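# Transfer 96-well plate from nest N1 to nest N2

## Task

Take the 96-well culture plate out of plate nest N1 and put it into plate nest N2 so that it rests flat within the nest's locators, well A1 sits at the nest corner labelled A1, and the lid is fully seated on the plate; then release it and move the grippers away.

## Robot and tools

Robot: two 6-joint arms, left_arm and right_arm, each with a parallel two-finger gripper. The plate starts in N1 with A1 at the marked corner. Looking out from the arms, N1 is the left nest and N2 the right one, so N1 should lie toward +y (left_arm's side) and N2 toward -y. Things to avoid: dropping the plate from more than a few millimetres, knocking anything off the table, letting the arms collide or press on each other, and fast or forceful contact. Something may occasionally nudge a loose object.

Frame: all reported positions share one scene frame. Its origin is on the table top midway between the arms, +z is up, +x points out over the table, and left_arm is on +y. Base roots: left_arm (+0.015, +0.339, +0.145) m, right_arm (+0.042, -0.294, +0.145) m; both are tilted slightly. The mounting plates and the frame behind the arms are fixed obstacles. Printed hand positions may be a little off, more so at full reach.

Gripper: fingers point along the gripper's +z axis and close along its y axis. end_effector_position is the point between the finger pads, roughly 1 cm short of the fingertips. Fully open pad gap is 0.094 m.

Row layout (used by both execute_actions and move): one flat list of 14 numbers, each in [-1, 1], always covering both arms: left_arm's six joints then its opening, followed by right_arm's six joints then its opening. Joint order within an arm: wrist yaw, shoulder, wrist roll, elbow, wrist pitch, waist. The joint numbers are offsets, not poses, scaled so 1.0 equals 1.202 rad for waist, 1.258 shoulder, 1.238 elbow, 2.073 wrist pitch, 2.022 for wrist yaw and wrist roll. Signs for waist, elbow and wrist yaw are flipped relative to the URDF, both in what you send and in every reading. So in your numbers the ranges are: waist -3.054 to 2.618, shoulder 0 to 3.142, elbow -3.142 to 0, wrist pitch -1.571 to 1.571, wrist yaw -1.571 to 1.571, wrist roll -2.094 to 2.094 rad (actual ends may differ by up to 0.036 rad). The opening number is absolute: +1 fully open, -1 closed; mid values send the fingers to where grip_measured would read that number. To hold something, command about 0.03 below grip_measured (less gives a lighter grip).

execute_actions(actions): a list of actions run in sequence. Each action is up to 15 rows, one row per 1/30 s control step; if fewer rows are given, the last one is held for the rest of the 15 steps. Joint offsets in every row are measured from the angles at the beginning of that action (for a call's first action, the last reported angles), not from the previous row. An action that would push a joint more than 0.036 rad past its range is rejected for both arms; a malformed action, or a first action failing that check, rejects the whole call. An empty list simply returns the current state and images.

move(target, speed, blocking): target is one row as above; offsets are taken from the Joint positions in the most recent result that shows them. All joints travel proportionally so grippers follow curves; duration 0.5 to 10 s. speed (0.01 to 2 rad/s, default 0.5) caps the joint with the longest travel. It does not avoid obstacles or the other arm. blocking=false returns after 0.5 s while motion continues; check with wait(0), and no other motion commands are accepted until a result shows the move ended. The extra move: line reports the ending (done, off_target, moving, held, fault), limits=held or limits=none, and each arm's joint furthest from target. Slower moves and targets not far past contact mean gentler contact.

wait(seconds): 0 to 10; the arms keep their last command; returns early if a running move ends. stop(): brakes a running move (needs some distance); fingers keep moving. zoom_image(camera, region): camera is cam_high, cam_low, cam_left_wrist or cam_right_wrist (each 896x504); region [x0, y0, x1, y1] in pixels from the top-left, at most 504 by 504. read_manual(section): only licence texts, no motion. finished_scene(scene): ends the current scene, giving its number; irreversible, so use it only when the plate is settled and the grippers are clear.

Motion limits: each joint's target is kept within a fixed lead of its measured angle (waist 0.202, shoulder 0.258, elbow 0.238, wrist pitch 0.573, wrist yaw and roll 0.522 rad), and targets that would shift the gripper over 70 mm from where it is are scaled back, so big changes need several actions. Friction may leave a joint up to about 0.031 rad short, and tiny commands may not move it.

Results: the state line gives each gripper's position (m) and quaternion wxyz; Joint positions and Joint velocities list per arm the six joints in the order above plus pad gap (m); Joint targets shows what joints are currently driven toward; grip_measured is the finger opening on the command scale (each gripper may read off by about 1 mm). Action calls also list joint angles at some steps, with HELD marking steps where an arm was held back. Other lines: "joint sent to its limit" (a joint reached its end), "joint command not followed" (clearance check altered targets), "too close" (proximity warning), FAULT (an arm stopped), MOTOR HOT (from 75 °C while holding a load; 90 °C stops that arm for 10 s, 100 °C makes it go limp and drop). Keep holding periods short to avoid heat. The simulation keeps running while you think, holding the last command.

Each tool is called after "Request:" as a command line: name --argument value for each argument, lists and objects as JSON in quotes; but a table of rows of numbers goes row by row, as --pt "numbers of a row", without its own name.

## Session

Request:
execute_actions --actions '[]'

Scene clock: 0.00 s.
left_arm: end_effector_position=(+0.5046, +0.2319, +0.1562) grip_measured=+1.000 end_effector_quat_wxyz=(-0.097, +0.741, +0.496, +0.442) | right_arm: end_effector_position=(+0.1730, -0.6112, +0.1507) grip_measured=+1.000 end_effector_quat_wxyz=(+0.068, +0.983, -0.128, +0.112)
Joint names: [wrist yaw, shoulder, wrist roll, elbow, wrist pitch, waist]
Joint positions: left_arm=[ 1.103  1.643  1.708 -1.289 -0.343  0.421  0.094] | right_arm=[ 0.693  1.57   1.958 -0.962 -0.678  1.469  0.094]
Joint velocities: left_arm=[ 0.051 -0.002 -0.037 -0.017 -0.051 -0.002  0.   ] | right_arm=[-0.051  0.002 -0.037 -0.012  0.066  0.007  0.   ]
Joint targets: left_arm=[1.103 1.643 1.708 -1.289 -0.343 0.421] | right_arm=[0.693 1.570 1.958 -0.962 -0.678 1.469]

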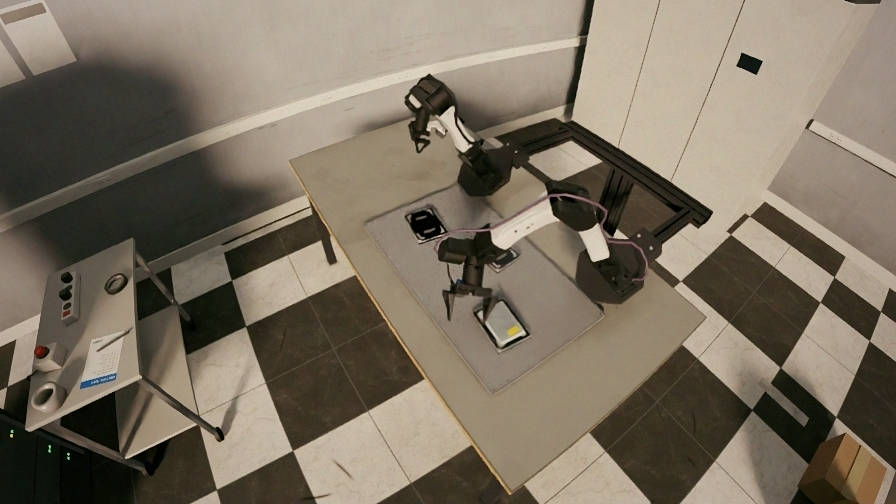

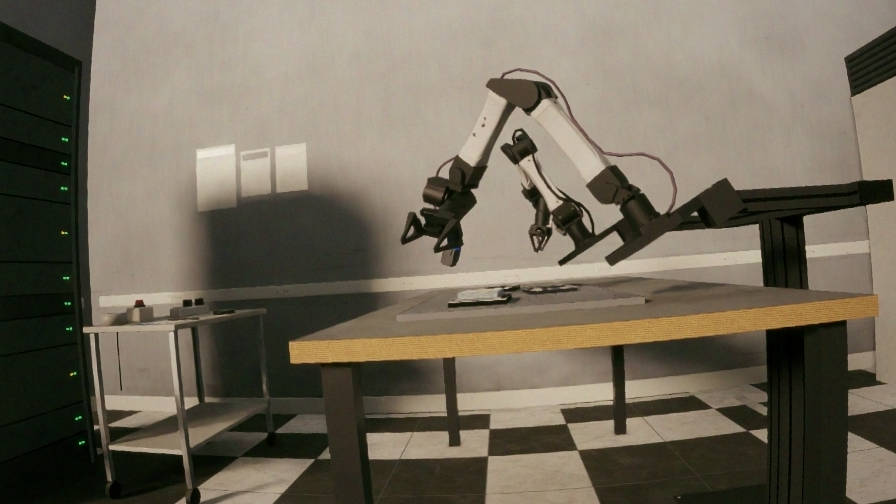

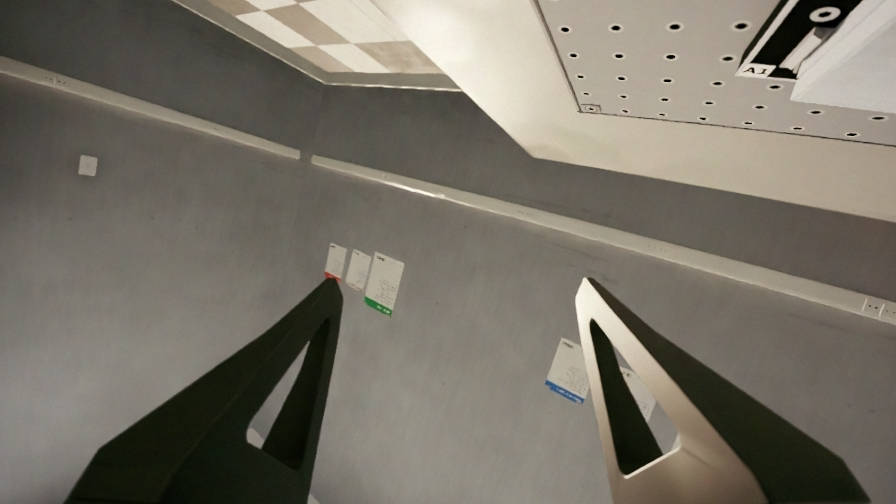

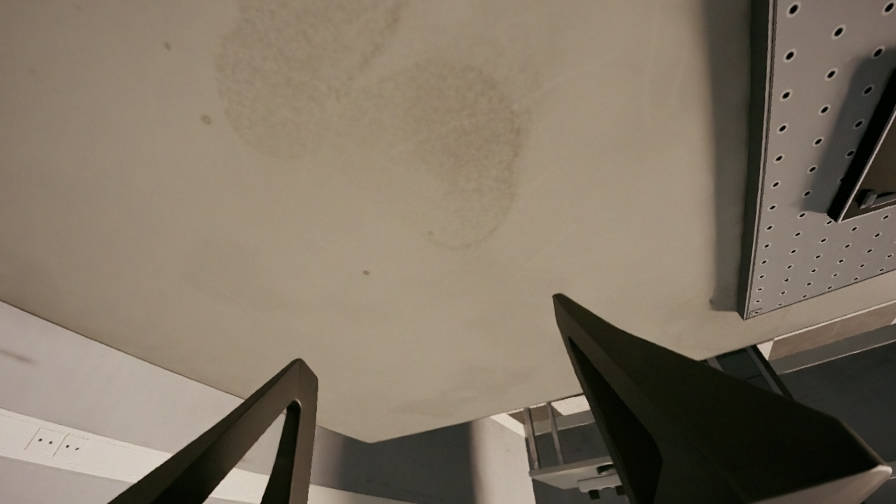

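Request:
zoom_image --camera "cam_high" --region '[340, 170, 640, 400]'

Request:
zoom_image --camera "cam_low" --region '[380, 230, 680, 340]'

Region (340, 170, 640, 400) of cam_high's 896x504 image, scaled by 1.680, with more detail than that image has; it fills the top 386 rows of this view, and the rest is white.

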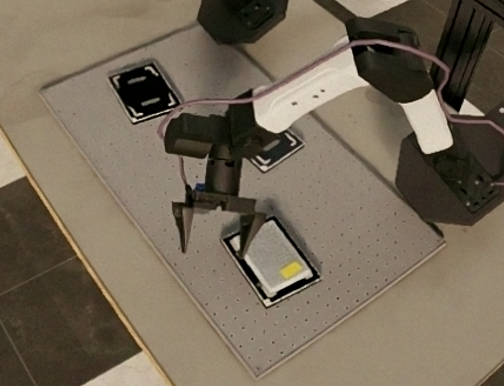

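Region (380, 230, 680, 340) of cam_low's 896x504 image, scaled by 1.680, with more detail than that image has; it fills the top 185 rows of this view, and the rest is white.

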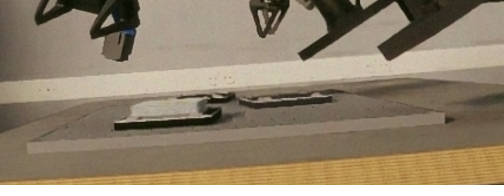

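Request:
move --target '[-0.5376,-0.3148,-0.0885,0.2536,-0.218,-0.346,1,0,0,0,0,0,0,1]' --speed 0.8

Request:
zoom_image --camera "cam_high" --region '[380, 180, 580, 380]'

Scene clock: 42.63 s.
left_arm: end_effector_position=(+0.3532, +0.2816, +0.1175) grip_measured=+1.000 end_effector_quat_wxyz=(+0.002, +0.755, +0.656, +0.003) | right_arm: end_effector_position=(+0.1730, -0.6112, +0.1507) grip_measured=+1.000 end_effector_quat_wxyz=(+0.068, +0.983, -0.128, +0.112)
Joint names: [wrist yaw, shoulder, wrist roll, elbow, wrist pitch, waist]
Joint positions: left_arm=[ 0.023  1.269  1.534 -0.991 -0.782  0.015  0.094] | right_arm=[ 0.693  1.57   1.958 -0.962 -0.678  1.469  0.094]
Joint velocities: left_arm=[-0.007  0.002 -0.007  0.002 -0.066  0.007  0.   ] | right_arm=[-0.037 -0.022 -0.022  0.002 -0.081  0.002  0.   ]
Joint targets: left_arm=[0.016 1.247 1.529 -0.975 -0.794 0.005] | right_arm=[0.693 1.570 1.958 -0.962 -0.678 1.469]
move: off_target (left_arm); limits=none; left_arm: farthest joint: the shoulder, 0.022 radians from its target (0.396 radians at the start); right_arm: farthest joint: the waist, 0.000 radians from its target (0.000 radians at the start)
camera_calibration (this result's frames):
cam_left_wrist: T_world_to_cam=[[-0.985292, 0.168837, -0.0263504, 0.307949], [0.10246, 0.707124, 0.699627, -0.29662], [0.136756, 0.686637, -0.714022, -0.0396138], [0, 0, 0, 1]] pos_world=[0.339229, 0.184954, 0.187353]

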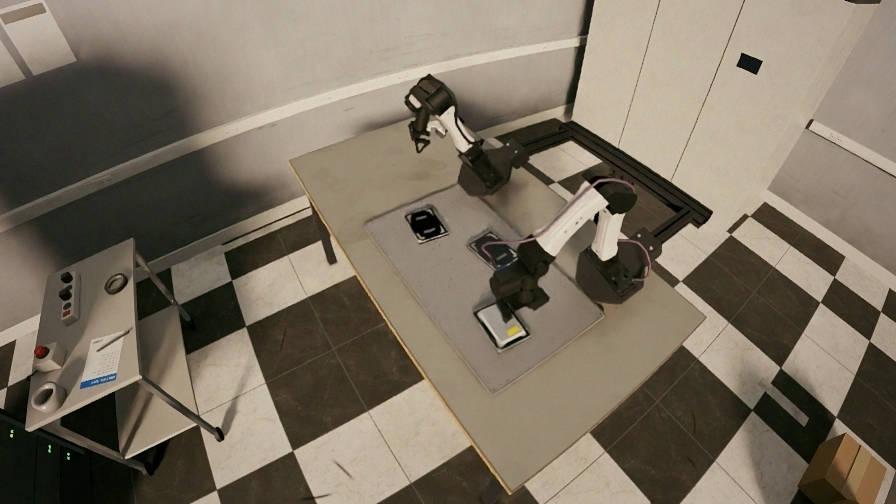

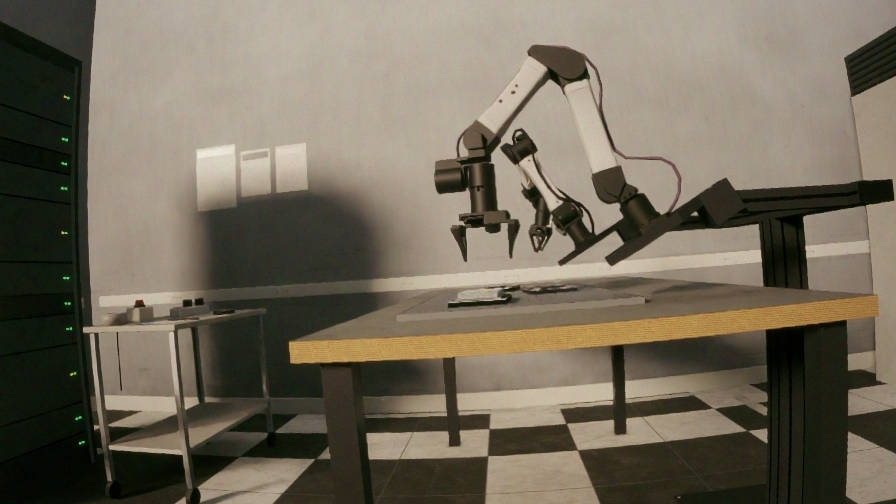

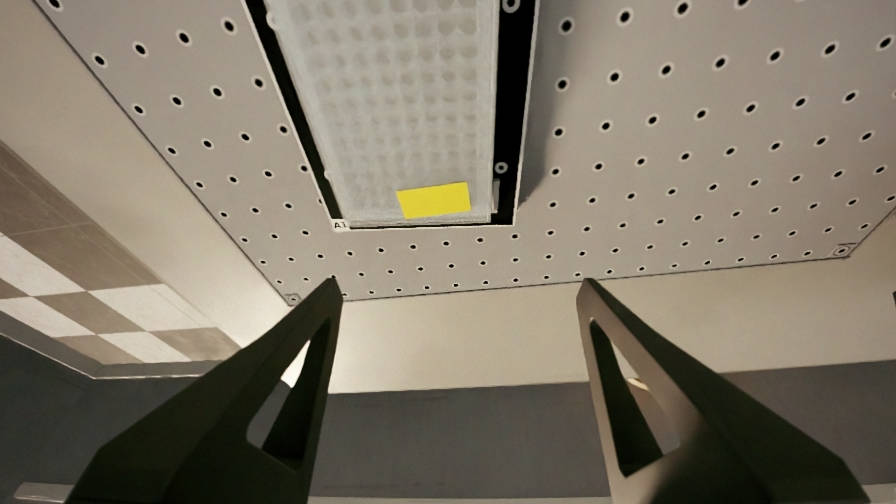

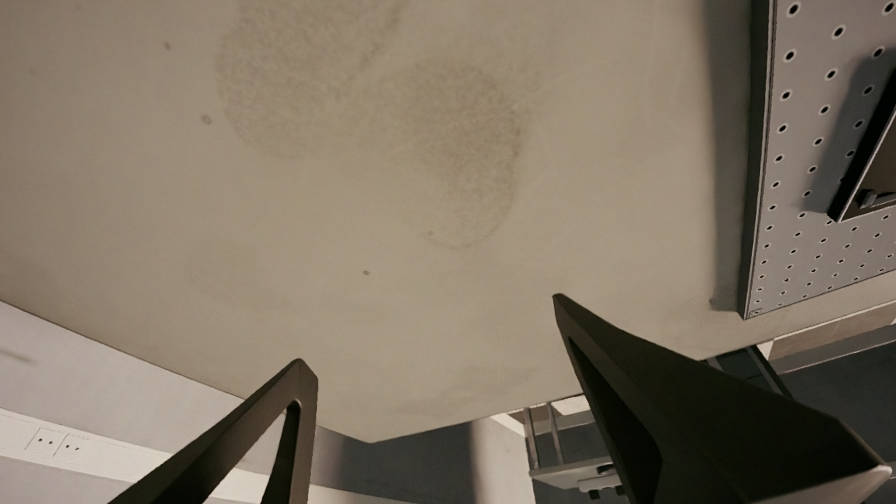

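Region (380, 180, 580, 380) of cam_high's 896x504 image, scaled by 2.520, with more detail than that image has.

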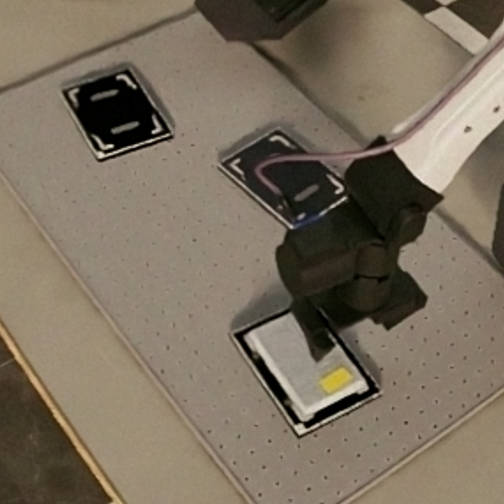

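Request:
zoom_image --camera "cam_high" --region '[395, 195, 535, 285]'

Request:
zoom_image --camera "cam_left_wrist" --region '[200, 0, 600, 260]'

Region (395, 195, 535, 285) of cam_high's 896x504 image, scaled by 3.600, with more detail than that image has; it fills the top 324 rows of this view, and the rest is white.

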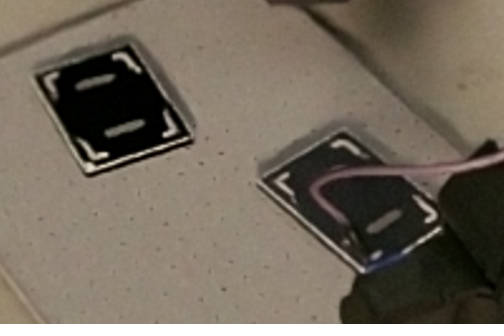

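Region (200, 0, 600, 260) of cam_left_wrist's 896x504 image, scaled by 1.260, with more detail than that image has; it fills the top 328 rows of this view, and the rest is white.

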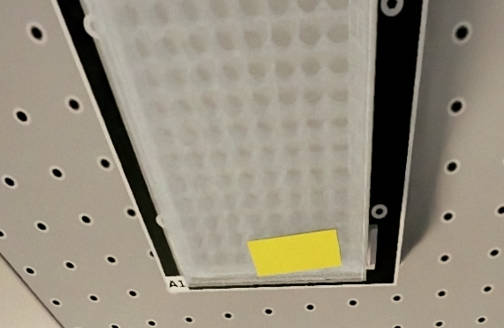

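Request:
zoom_image --camera "cam_right_wrist" --region '[740, 40, 896, 240]'

Request:
zoom_image --camera "cam_high" --region '[400, 200, 460, 250]'

Request:
zoom_image --camera "cam_high" --region '[465, 295, 540, 360]'

Region (740, 40, 896, 240) of cam_right_wrist's 896x504 image, scaled by 2.520, with more detail than that image has; it fills the left 393 columns of this view, and the rest is white.

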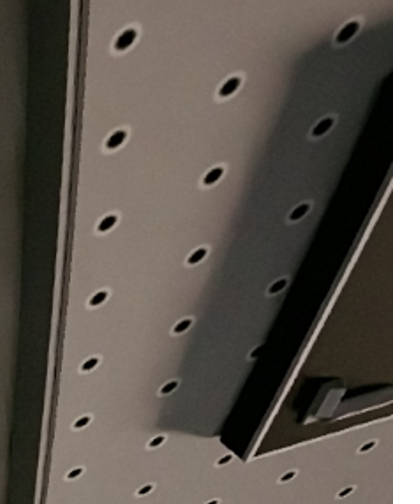

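Region (400, 200, 460, 250) of cam_high's 896x504 image, scaled by 8.400, with more detail than that image has.

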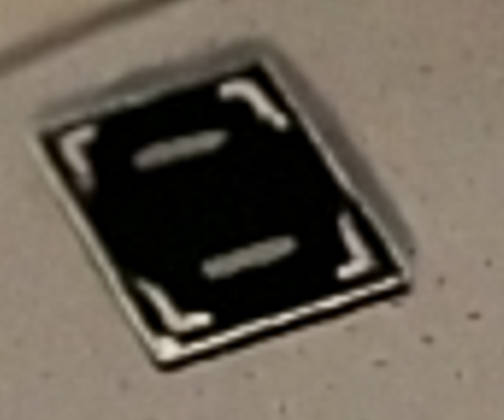

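Region (465, 295, 540, 360) of cam_high's 896x504 image, scaled by 6.720, with more detail than that image has; it fills the top 437 rows of this view, and the rest is white.

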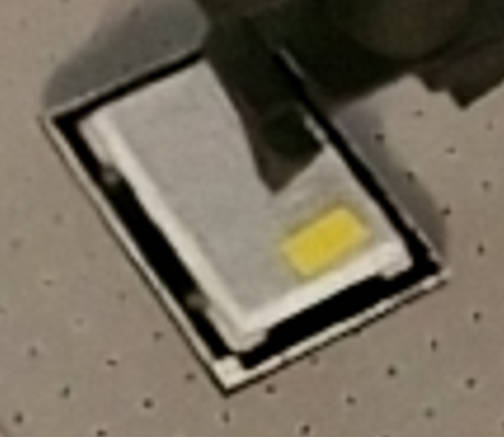

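Request:
move --target '[0,0,0,0,0,0,1,-0.25,-0.35,-0.18,0.11,-0.07,-0.85,1]' --speed 1

Scene clock: 74.30 s.
left_arm: end_effector_position=(+0.3531, +0.2814, +0.1175) grip_measured=+1.000 end_effector_quat_wxyz=(+0.003, +0.755, +0.656, +0.003) | right_arm: end_effector_position=(+0.3150, -0.4141, +0.1249) grip_measured=+1.000 end_effector_quat_wxyz=(-0.002, +0.873, +0.487, -0.003)
Joint names: [wrist yaw, shoulder, wrist roll, elbow, wrist pitch, waist]
Joint positions: left_arm=[ 0.022  1.269  1.534 -0.991 -0.783  0.015  0.094] | right_arm=[ 0.197  1.15   1.605 -0.847 -0.809  0.454  0.094]
Joint velocities: left_arm=[ 0.037  0.002 -0.007  0.017 -0.007 -0.002  0.   ] | right_arm=[-0.037  0.007 -0.051  0.002 -0.037  0.002  0.   ]
Joint targets: left_arm=[0.022 1.269 1.534 -0.991 -0.783 0.015] | right_arm=[0.187 1.129 1.594 -0.826 -0.823 0.447]
move: off_target (right_arm); limits=none; left_arm: farthest joint: the wrist pitch, 0.001 radians from its target (0.001 radians at the start); right_arm: farthest joint: the shoulder, 0.021 radians from its target (0.440 radians at the start)
camera_calibration (this result's frames):
cam_left_wrist: T_world_to_cam=[[-0.985303, 0.168833, -0.025964, 0.307814], [0.102826, 0.707601, 0.699091, -0.296728], [0.136402, 0.686146, -0.714561, -0.0391947], [0, 0, 0, 1]] pos_world=[0.339148, 0.184889, 0.187425]
cam_right_wrist: T_world_to_cam=[[-0.67116, 0.739776, 0.0477108, 0.50929], [0.65436, 0.560963, 0.507084, 0.00441862], [0.348365, 0.371555, -0.860575, 0.256962], [0, 0, 0, 1]] pos_world=[0.249407, -0.474714, 0.194596]

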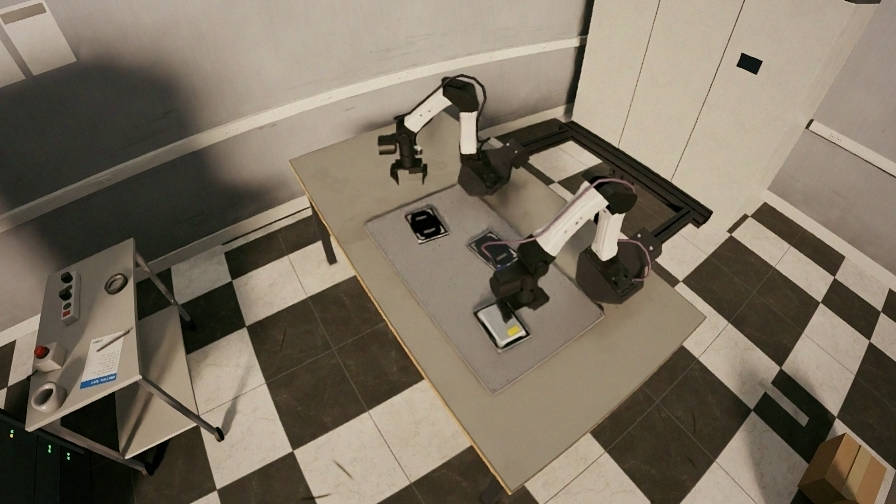

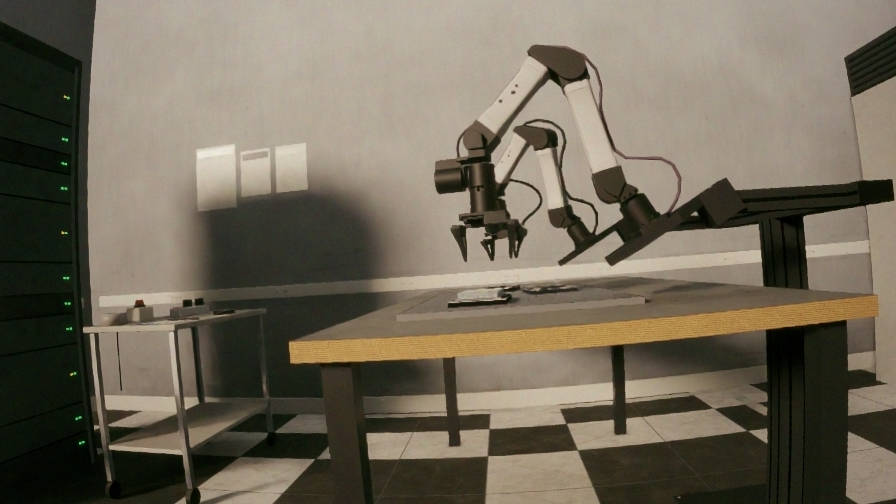

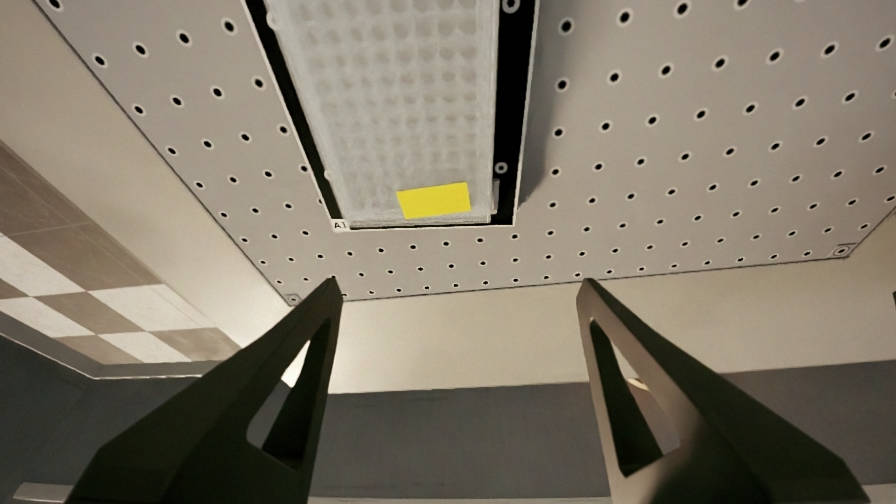

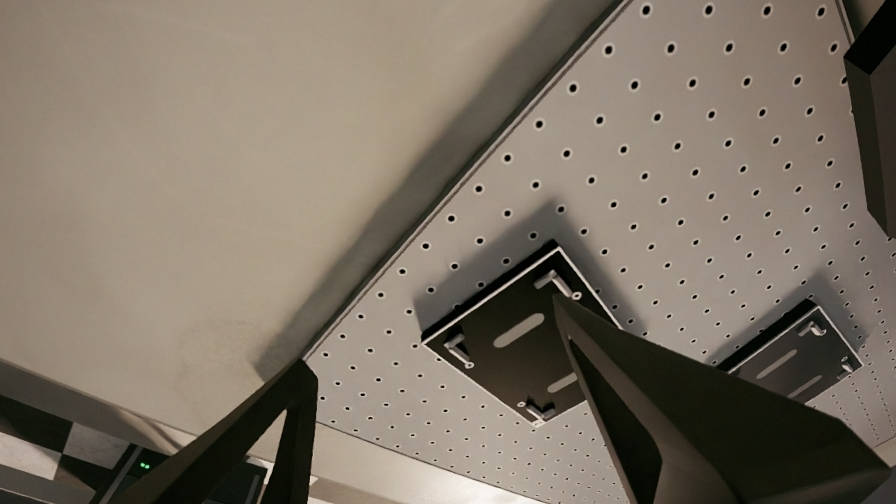

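Request:
move --target '[0,0,0,0,0,0,1,-0.1,-0.13,-0.072,0.065,-0.031,-0.42,1]' --speed 1

Scene clock: 78.33 s.
left_arm: end_effector_position=(+0.3531, +0.2814, +0.1175) grip_measured=+1.000 end_effector_quat_wxyz=(+0.003, +0.755, +0.656, +0.003) | right_arm: end_effector_position=(+0.3182, -0.3138, +0.1350) grip_measured=+1.000 end_effector_quat_wxyz=(-0.017, +0.699, +0.715, +0.011)
Joint names: [wrist yaw, shoulder, wrist roll, elbow, wrist pitch, waist]
Joint positions: left_arm=[ 0.022  1.269  1.534 -0.991 -0.783  0.015  0.094] | right_arm=[ 0.005  1.009  1.471 -0.787 -0.859 -0.043  0.094]
Joint velocities: left_arm=[ 0.007  0.002 -0.007  0.007 -0.037 -0.017  0.   ] | right_arm=[ 0.007  0.002  0.022  0.012 -0.022 -0.032  0.   ]
Joint targets: left_arm=[0.022 1.269 1.534 -0.991 -0.783 0.015] | right_arm=[-0.005 0.987 1.460 -0.767 -0.874 -0.051]
move: off_target (right_arm); limits=none; left_arm: farthest joint: the waist, 0.000 radians from its target (0.000 radians at the start); right_arm: farthest joint: the shoulder, 0.022 radians from its target (0.164 radians at the start)
camera_calibration (this result's frames):
cam_left_wrist: T_world_to_cam=[[-0.985303, 0.168833, -0.025964, 0.307814], [0.102826, 0.707601, 0.699091, -0.296728], [0.136402, 0.686146, -0.714561, -0.0391947], [0, 0, 0, 1]] pos_world=[0.339148, 0.184889, 0.187425]
cam_right_wrist: T_world_to_cam=[[-0.965718, 0.252263, 0.0612564, 0.375658], [0.244385, 0.803884, 0.54226, 0.142756], [0.087549, 0.53864, -0.837975, 0.359653], [0, 0, 0, 1]] pos_world=[0.296405, -0.403247, 0.200958]

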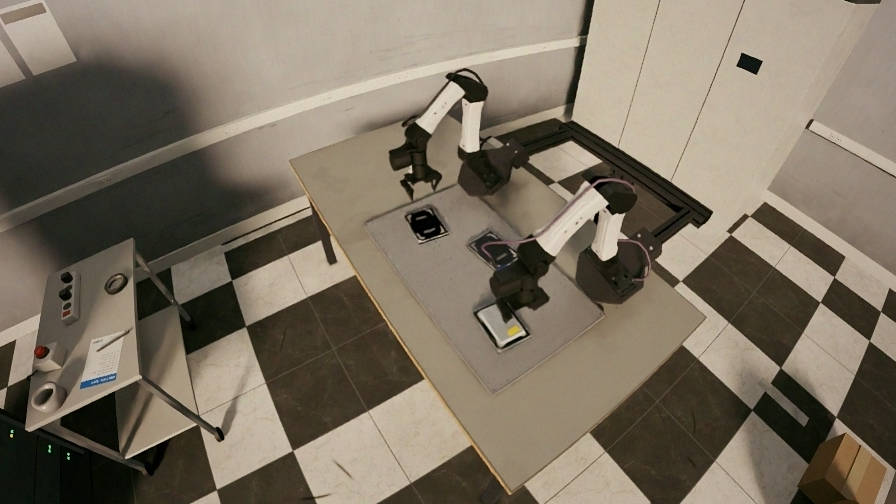

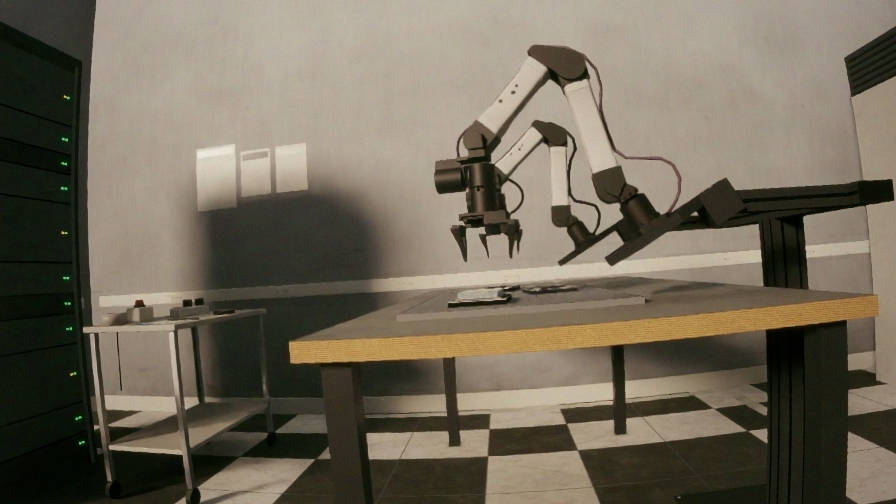

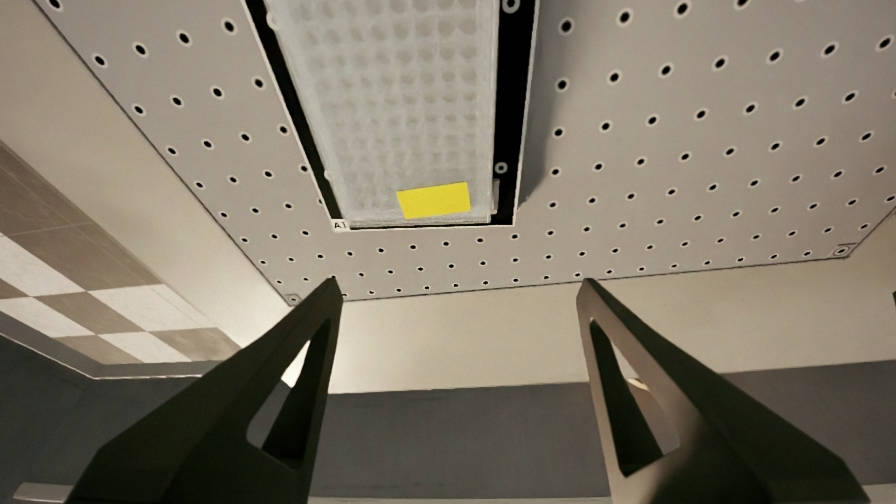

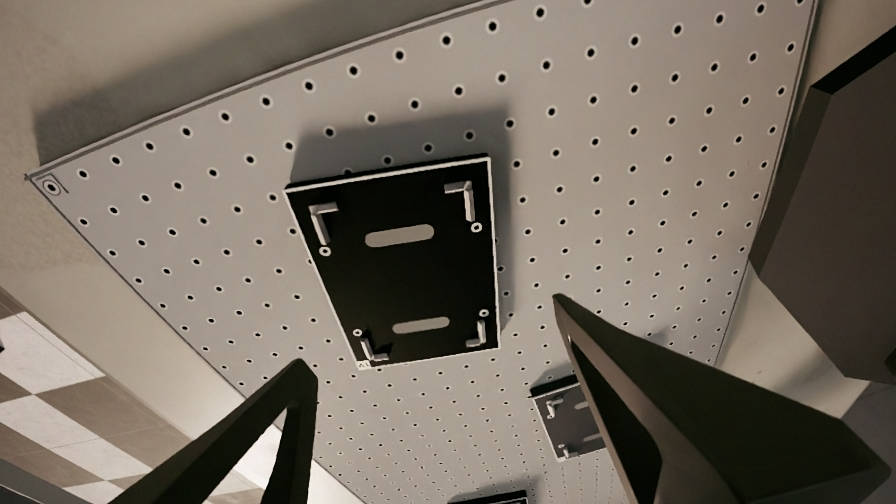

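Request:
zoom_image --camera "cam_right_wrist" --region '[270, 130, 630, 504]'

Region (270, 130, 630, 504) of cam_right_wrist's 896x504 image, scaled by 1.348, with more detail than that image has; it fills the left 485 columns of this view, and the rest is white.

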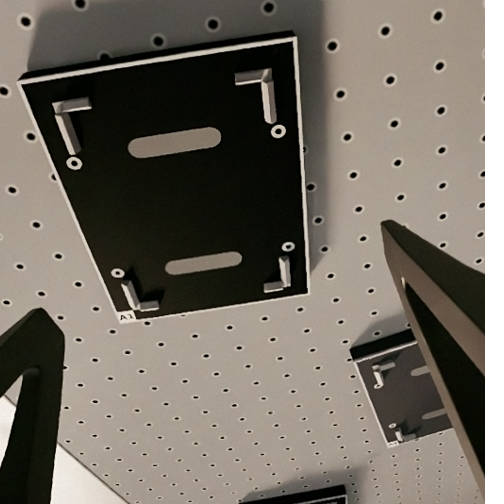

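Request:
zoom_image --camera "cam_left_wrist" --region '[440, 130, 560, 250]'

Request:
zoom_image --camera "cam_right_wrist" --region '[500, 360, 640, 480]'

Region (440, 130, 560, 250) of cam_left_wrist's 896x504 image, scaled by 4.200, with more detail than that image has.

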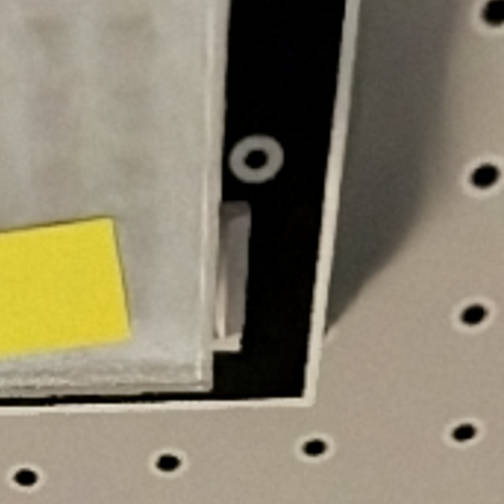

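Region (500, 360, 640, 480) of cam_right_wrist's 896x504 image, scaled by 3.600, with more detail than that image has; it fills the top 432 rows of this view, and the rest is white.

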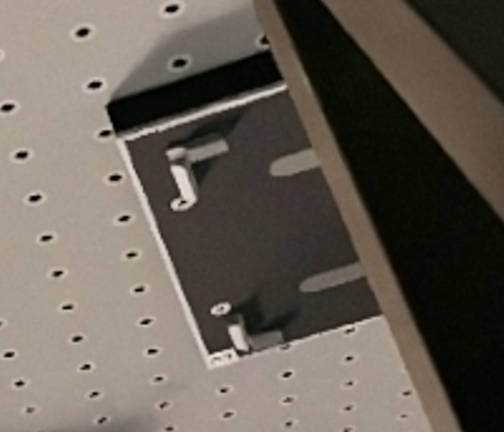

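Request:
move --target '[0,0,0,0,0,0,1,0,0.08,0,0,0,-0.5,1]' --speed 1

Scene clock: 91.90 s.
left_arm: end_effector_position=(+0.3531, +0.2814, +0.1175) grip_measured=+1.000 end_effector_quat_wxyz=(+0.003, +0.755, +0.656, +0.003) | right_arm: end_effector_position=(+0.2827, -0.1731, +0.1434) grip_measured=+1.000 end_effector_quat_wxyz=(-0.125, +0.478, +0.865, +0.085)
Joint names: [wrist yaw, shoulder, wrist roll, elbow, wrist pitch, waist]
Joint positions: left_arm=[ 0.022  1.269  1.534 -0.991 -0.783  0.015  0.094] | right_arm=[ 0.002  1.093  1.47  -0.787 -0.859 -0.636  0.094]
Joint velocities: left_arm=[-0.022  0.002  0.037 -0.012 -0.007 -0.002  0.   ] | right_arm=[-0.037 -0.012 -0.007  0.012 -0.022  0.002  0.   ]
Joint targets: left_arm=[0.022 1.269 1.534 -0.991 -0.783 0.015] | right_arm=[0.005 1.110 1.471 -0.787 -0.859 -0.644]
move: done; limits=none; left_arm: farthest joint: the waist, 0.000 radians from its target (0.000 radians at the start); right_arm: farthest joint: the shoulder, 0.017 radians from its target (0.101 radians at the start)
camera_calibration (this result's frames):
cam_left_wrist: T_world_to_cam=[[-0.985303, 0.168833, -0.025964, 0.307814], [0.102826, 0.707601, 0.699091, -0.296728], [0.136402, 0.686146, -0.714561, -0.0391947], [0, 0, 0, 1]] pos_world=[0.339148, 0.184889, 0.187425]
cam_right_wrist: T_world_to_cam=[[-0.950056, -0.296786, 0.0964928, 0.200887], [-0.13106, 0.66004, 0.73971, 0.0867033], [-0.283225, 0.69012, -0.665972, 0.40038], [0, 0, 0, 1]] pos_world=[0.315615, -0.273917, 0.183122]

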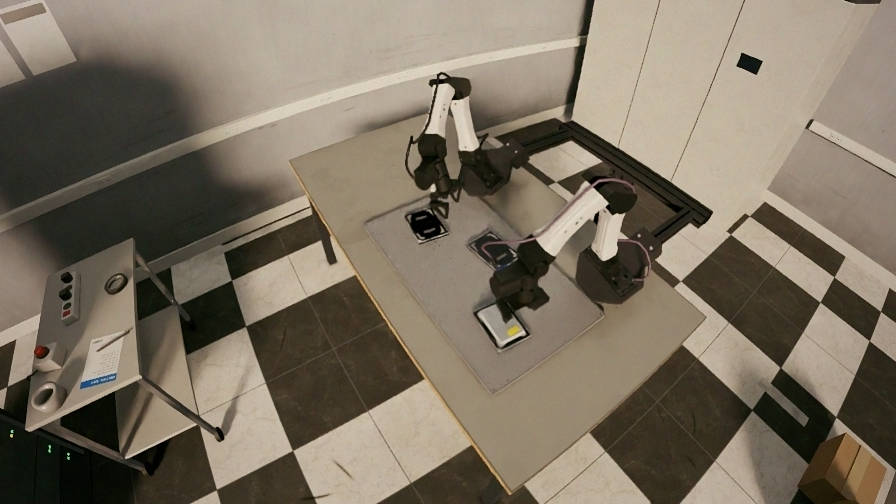

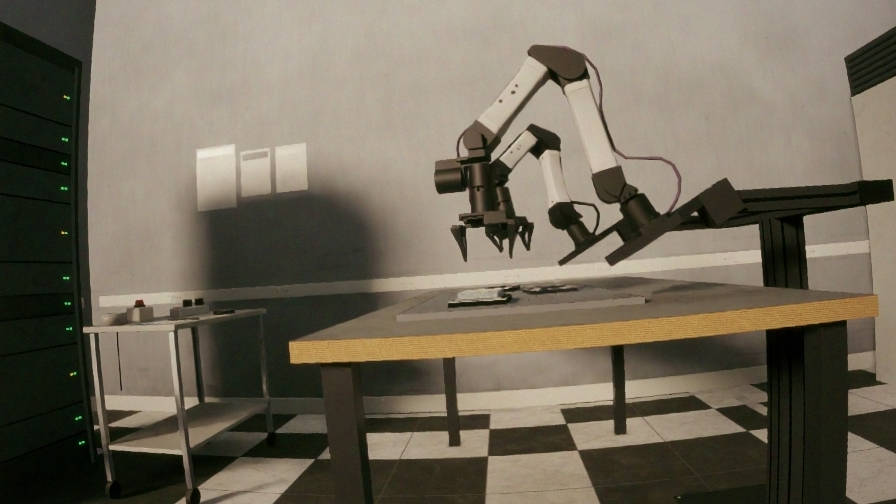

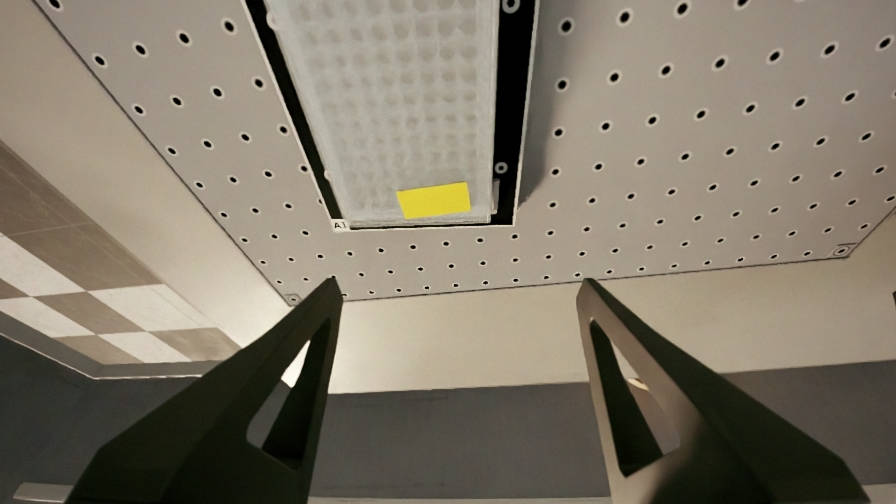

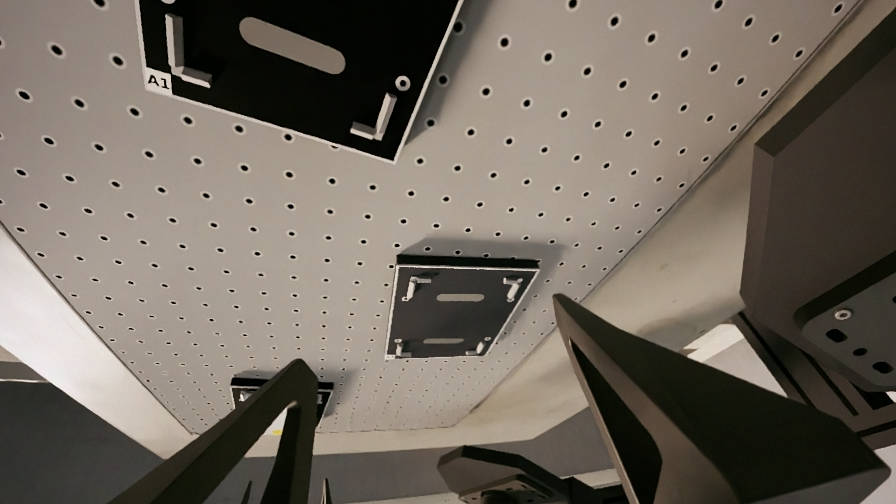

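Request:
move --target '[0.032,0.160,-0.068,-0.063,0.052,0.12,1,0,-0.05,0,0,0,0.5,1]' --speed 0.6

Scene clock: 106.63 s.
left_arm: end_effector_position=(+0.3641, +0.2405, +0.0778) grip_measured=+1.000 end_effector_quat_wxyz=(-0.008, +0.751, +0.660, -0.010) | right_arm: end_effector_position=(+0.3136, -0.3137, +0.1261) grip_measured=+1.000 end_effector_quat_wxyz=(-0.033, +0.699, +0.715, -0.004)
Joint names: [wrist yaw, shoulder, wrist roll, elbow, wrist pitch, waist]
Joint positions: left_arm=[ 0.077  1.457  1.402 -1.047 -0.689  0.149  0.094] | right_arm=[ 0.002  1.053  1.47  -0.787 -0.859 -0.042  0.094]
Joint velocities: left_arm=[-0.125 -0.002 -0.007 -0.017 -0.037 -0.007  0.   ] | right_arm=[ 0.037  0.007 -0.051  0.007 -0.051 -0.007  0.   ]
Joint targets: left_arm=[0.086 1.470 1.396 -1.069 -0.675 0.159] | right_arm=[0.002 1.030 1.470 -0.787 -0.859 -0.035]
move: off_target (left_arm, right_arm); limits=none; left_arm: farthest joint: the elbow, 0.022 radians from its target (0.078 radians at the start); right_arm: farthest joint: the shoulder, 0.023 radians from its target (0.063 radians at the start)
camera_calibration (this result's frames):
cam_left_wrist: T_world_to_cam=[[-0.987437, 0.157871, 0.00666896, 0.325378], [0.118028, 0.708856, 0.695408, -0.246627], [0.105057, 0.687459, -0.718584, -0.0295486], [0, 0, 0, 1]] pos_world=[0.353503, 0.143769, 0.148103]
cam_right_wrist: T_world_to_cam=[[-0.962422, 0.250965, 0.103736, 0.36498], [0.266927, 0.804005, 0.531343, 0.143033], [0.0499443, 0.539066, -0.840781, 0.36487], [0, 0, 0, 1]] pos_world=[0.294862, -0.403286, 0.192915]

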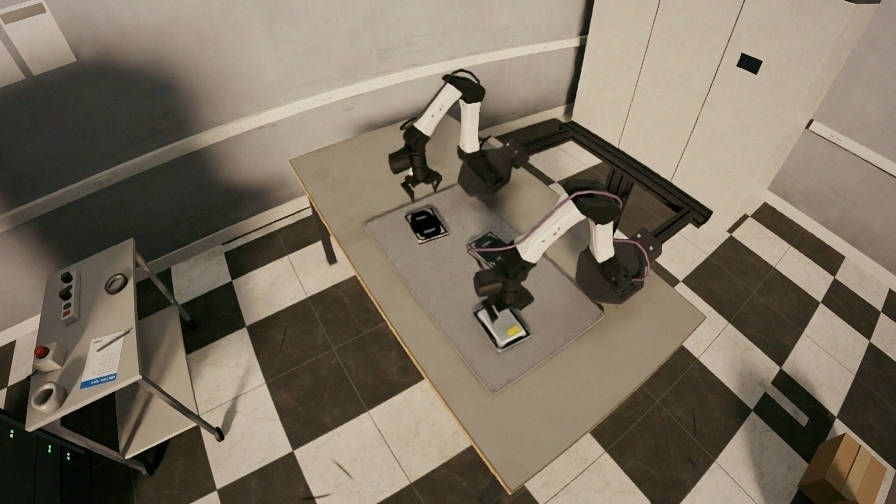

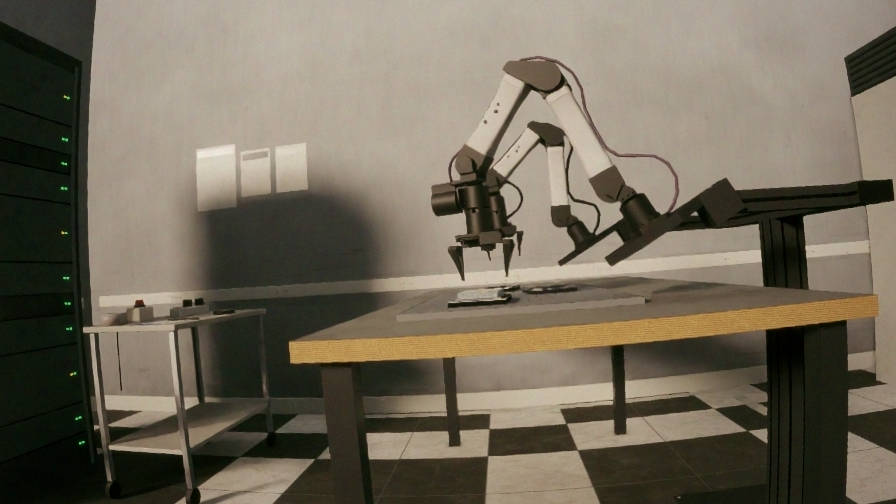

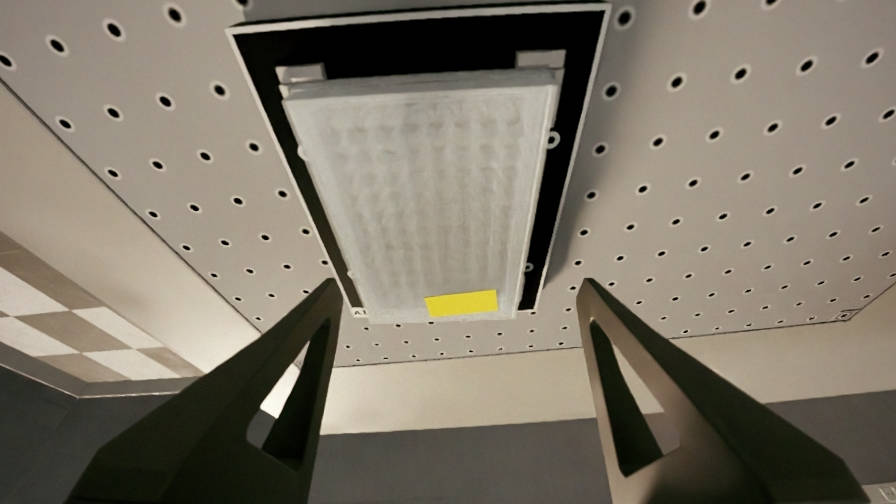

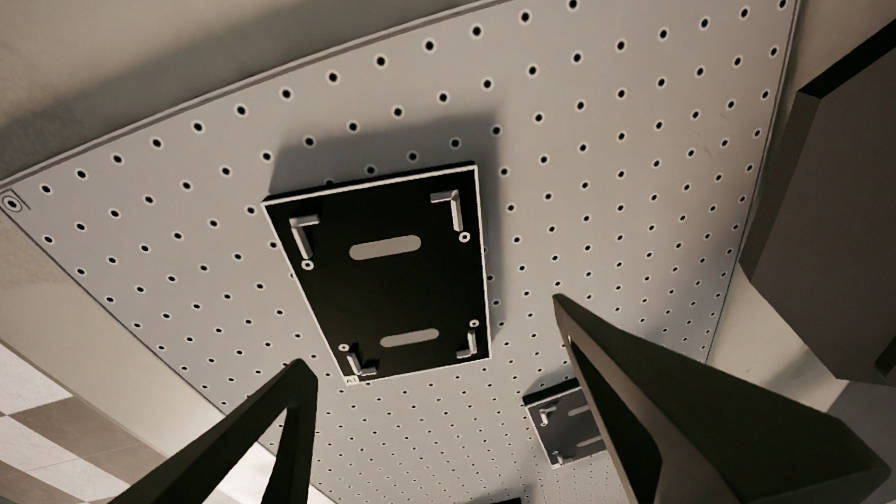

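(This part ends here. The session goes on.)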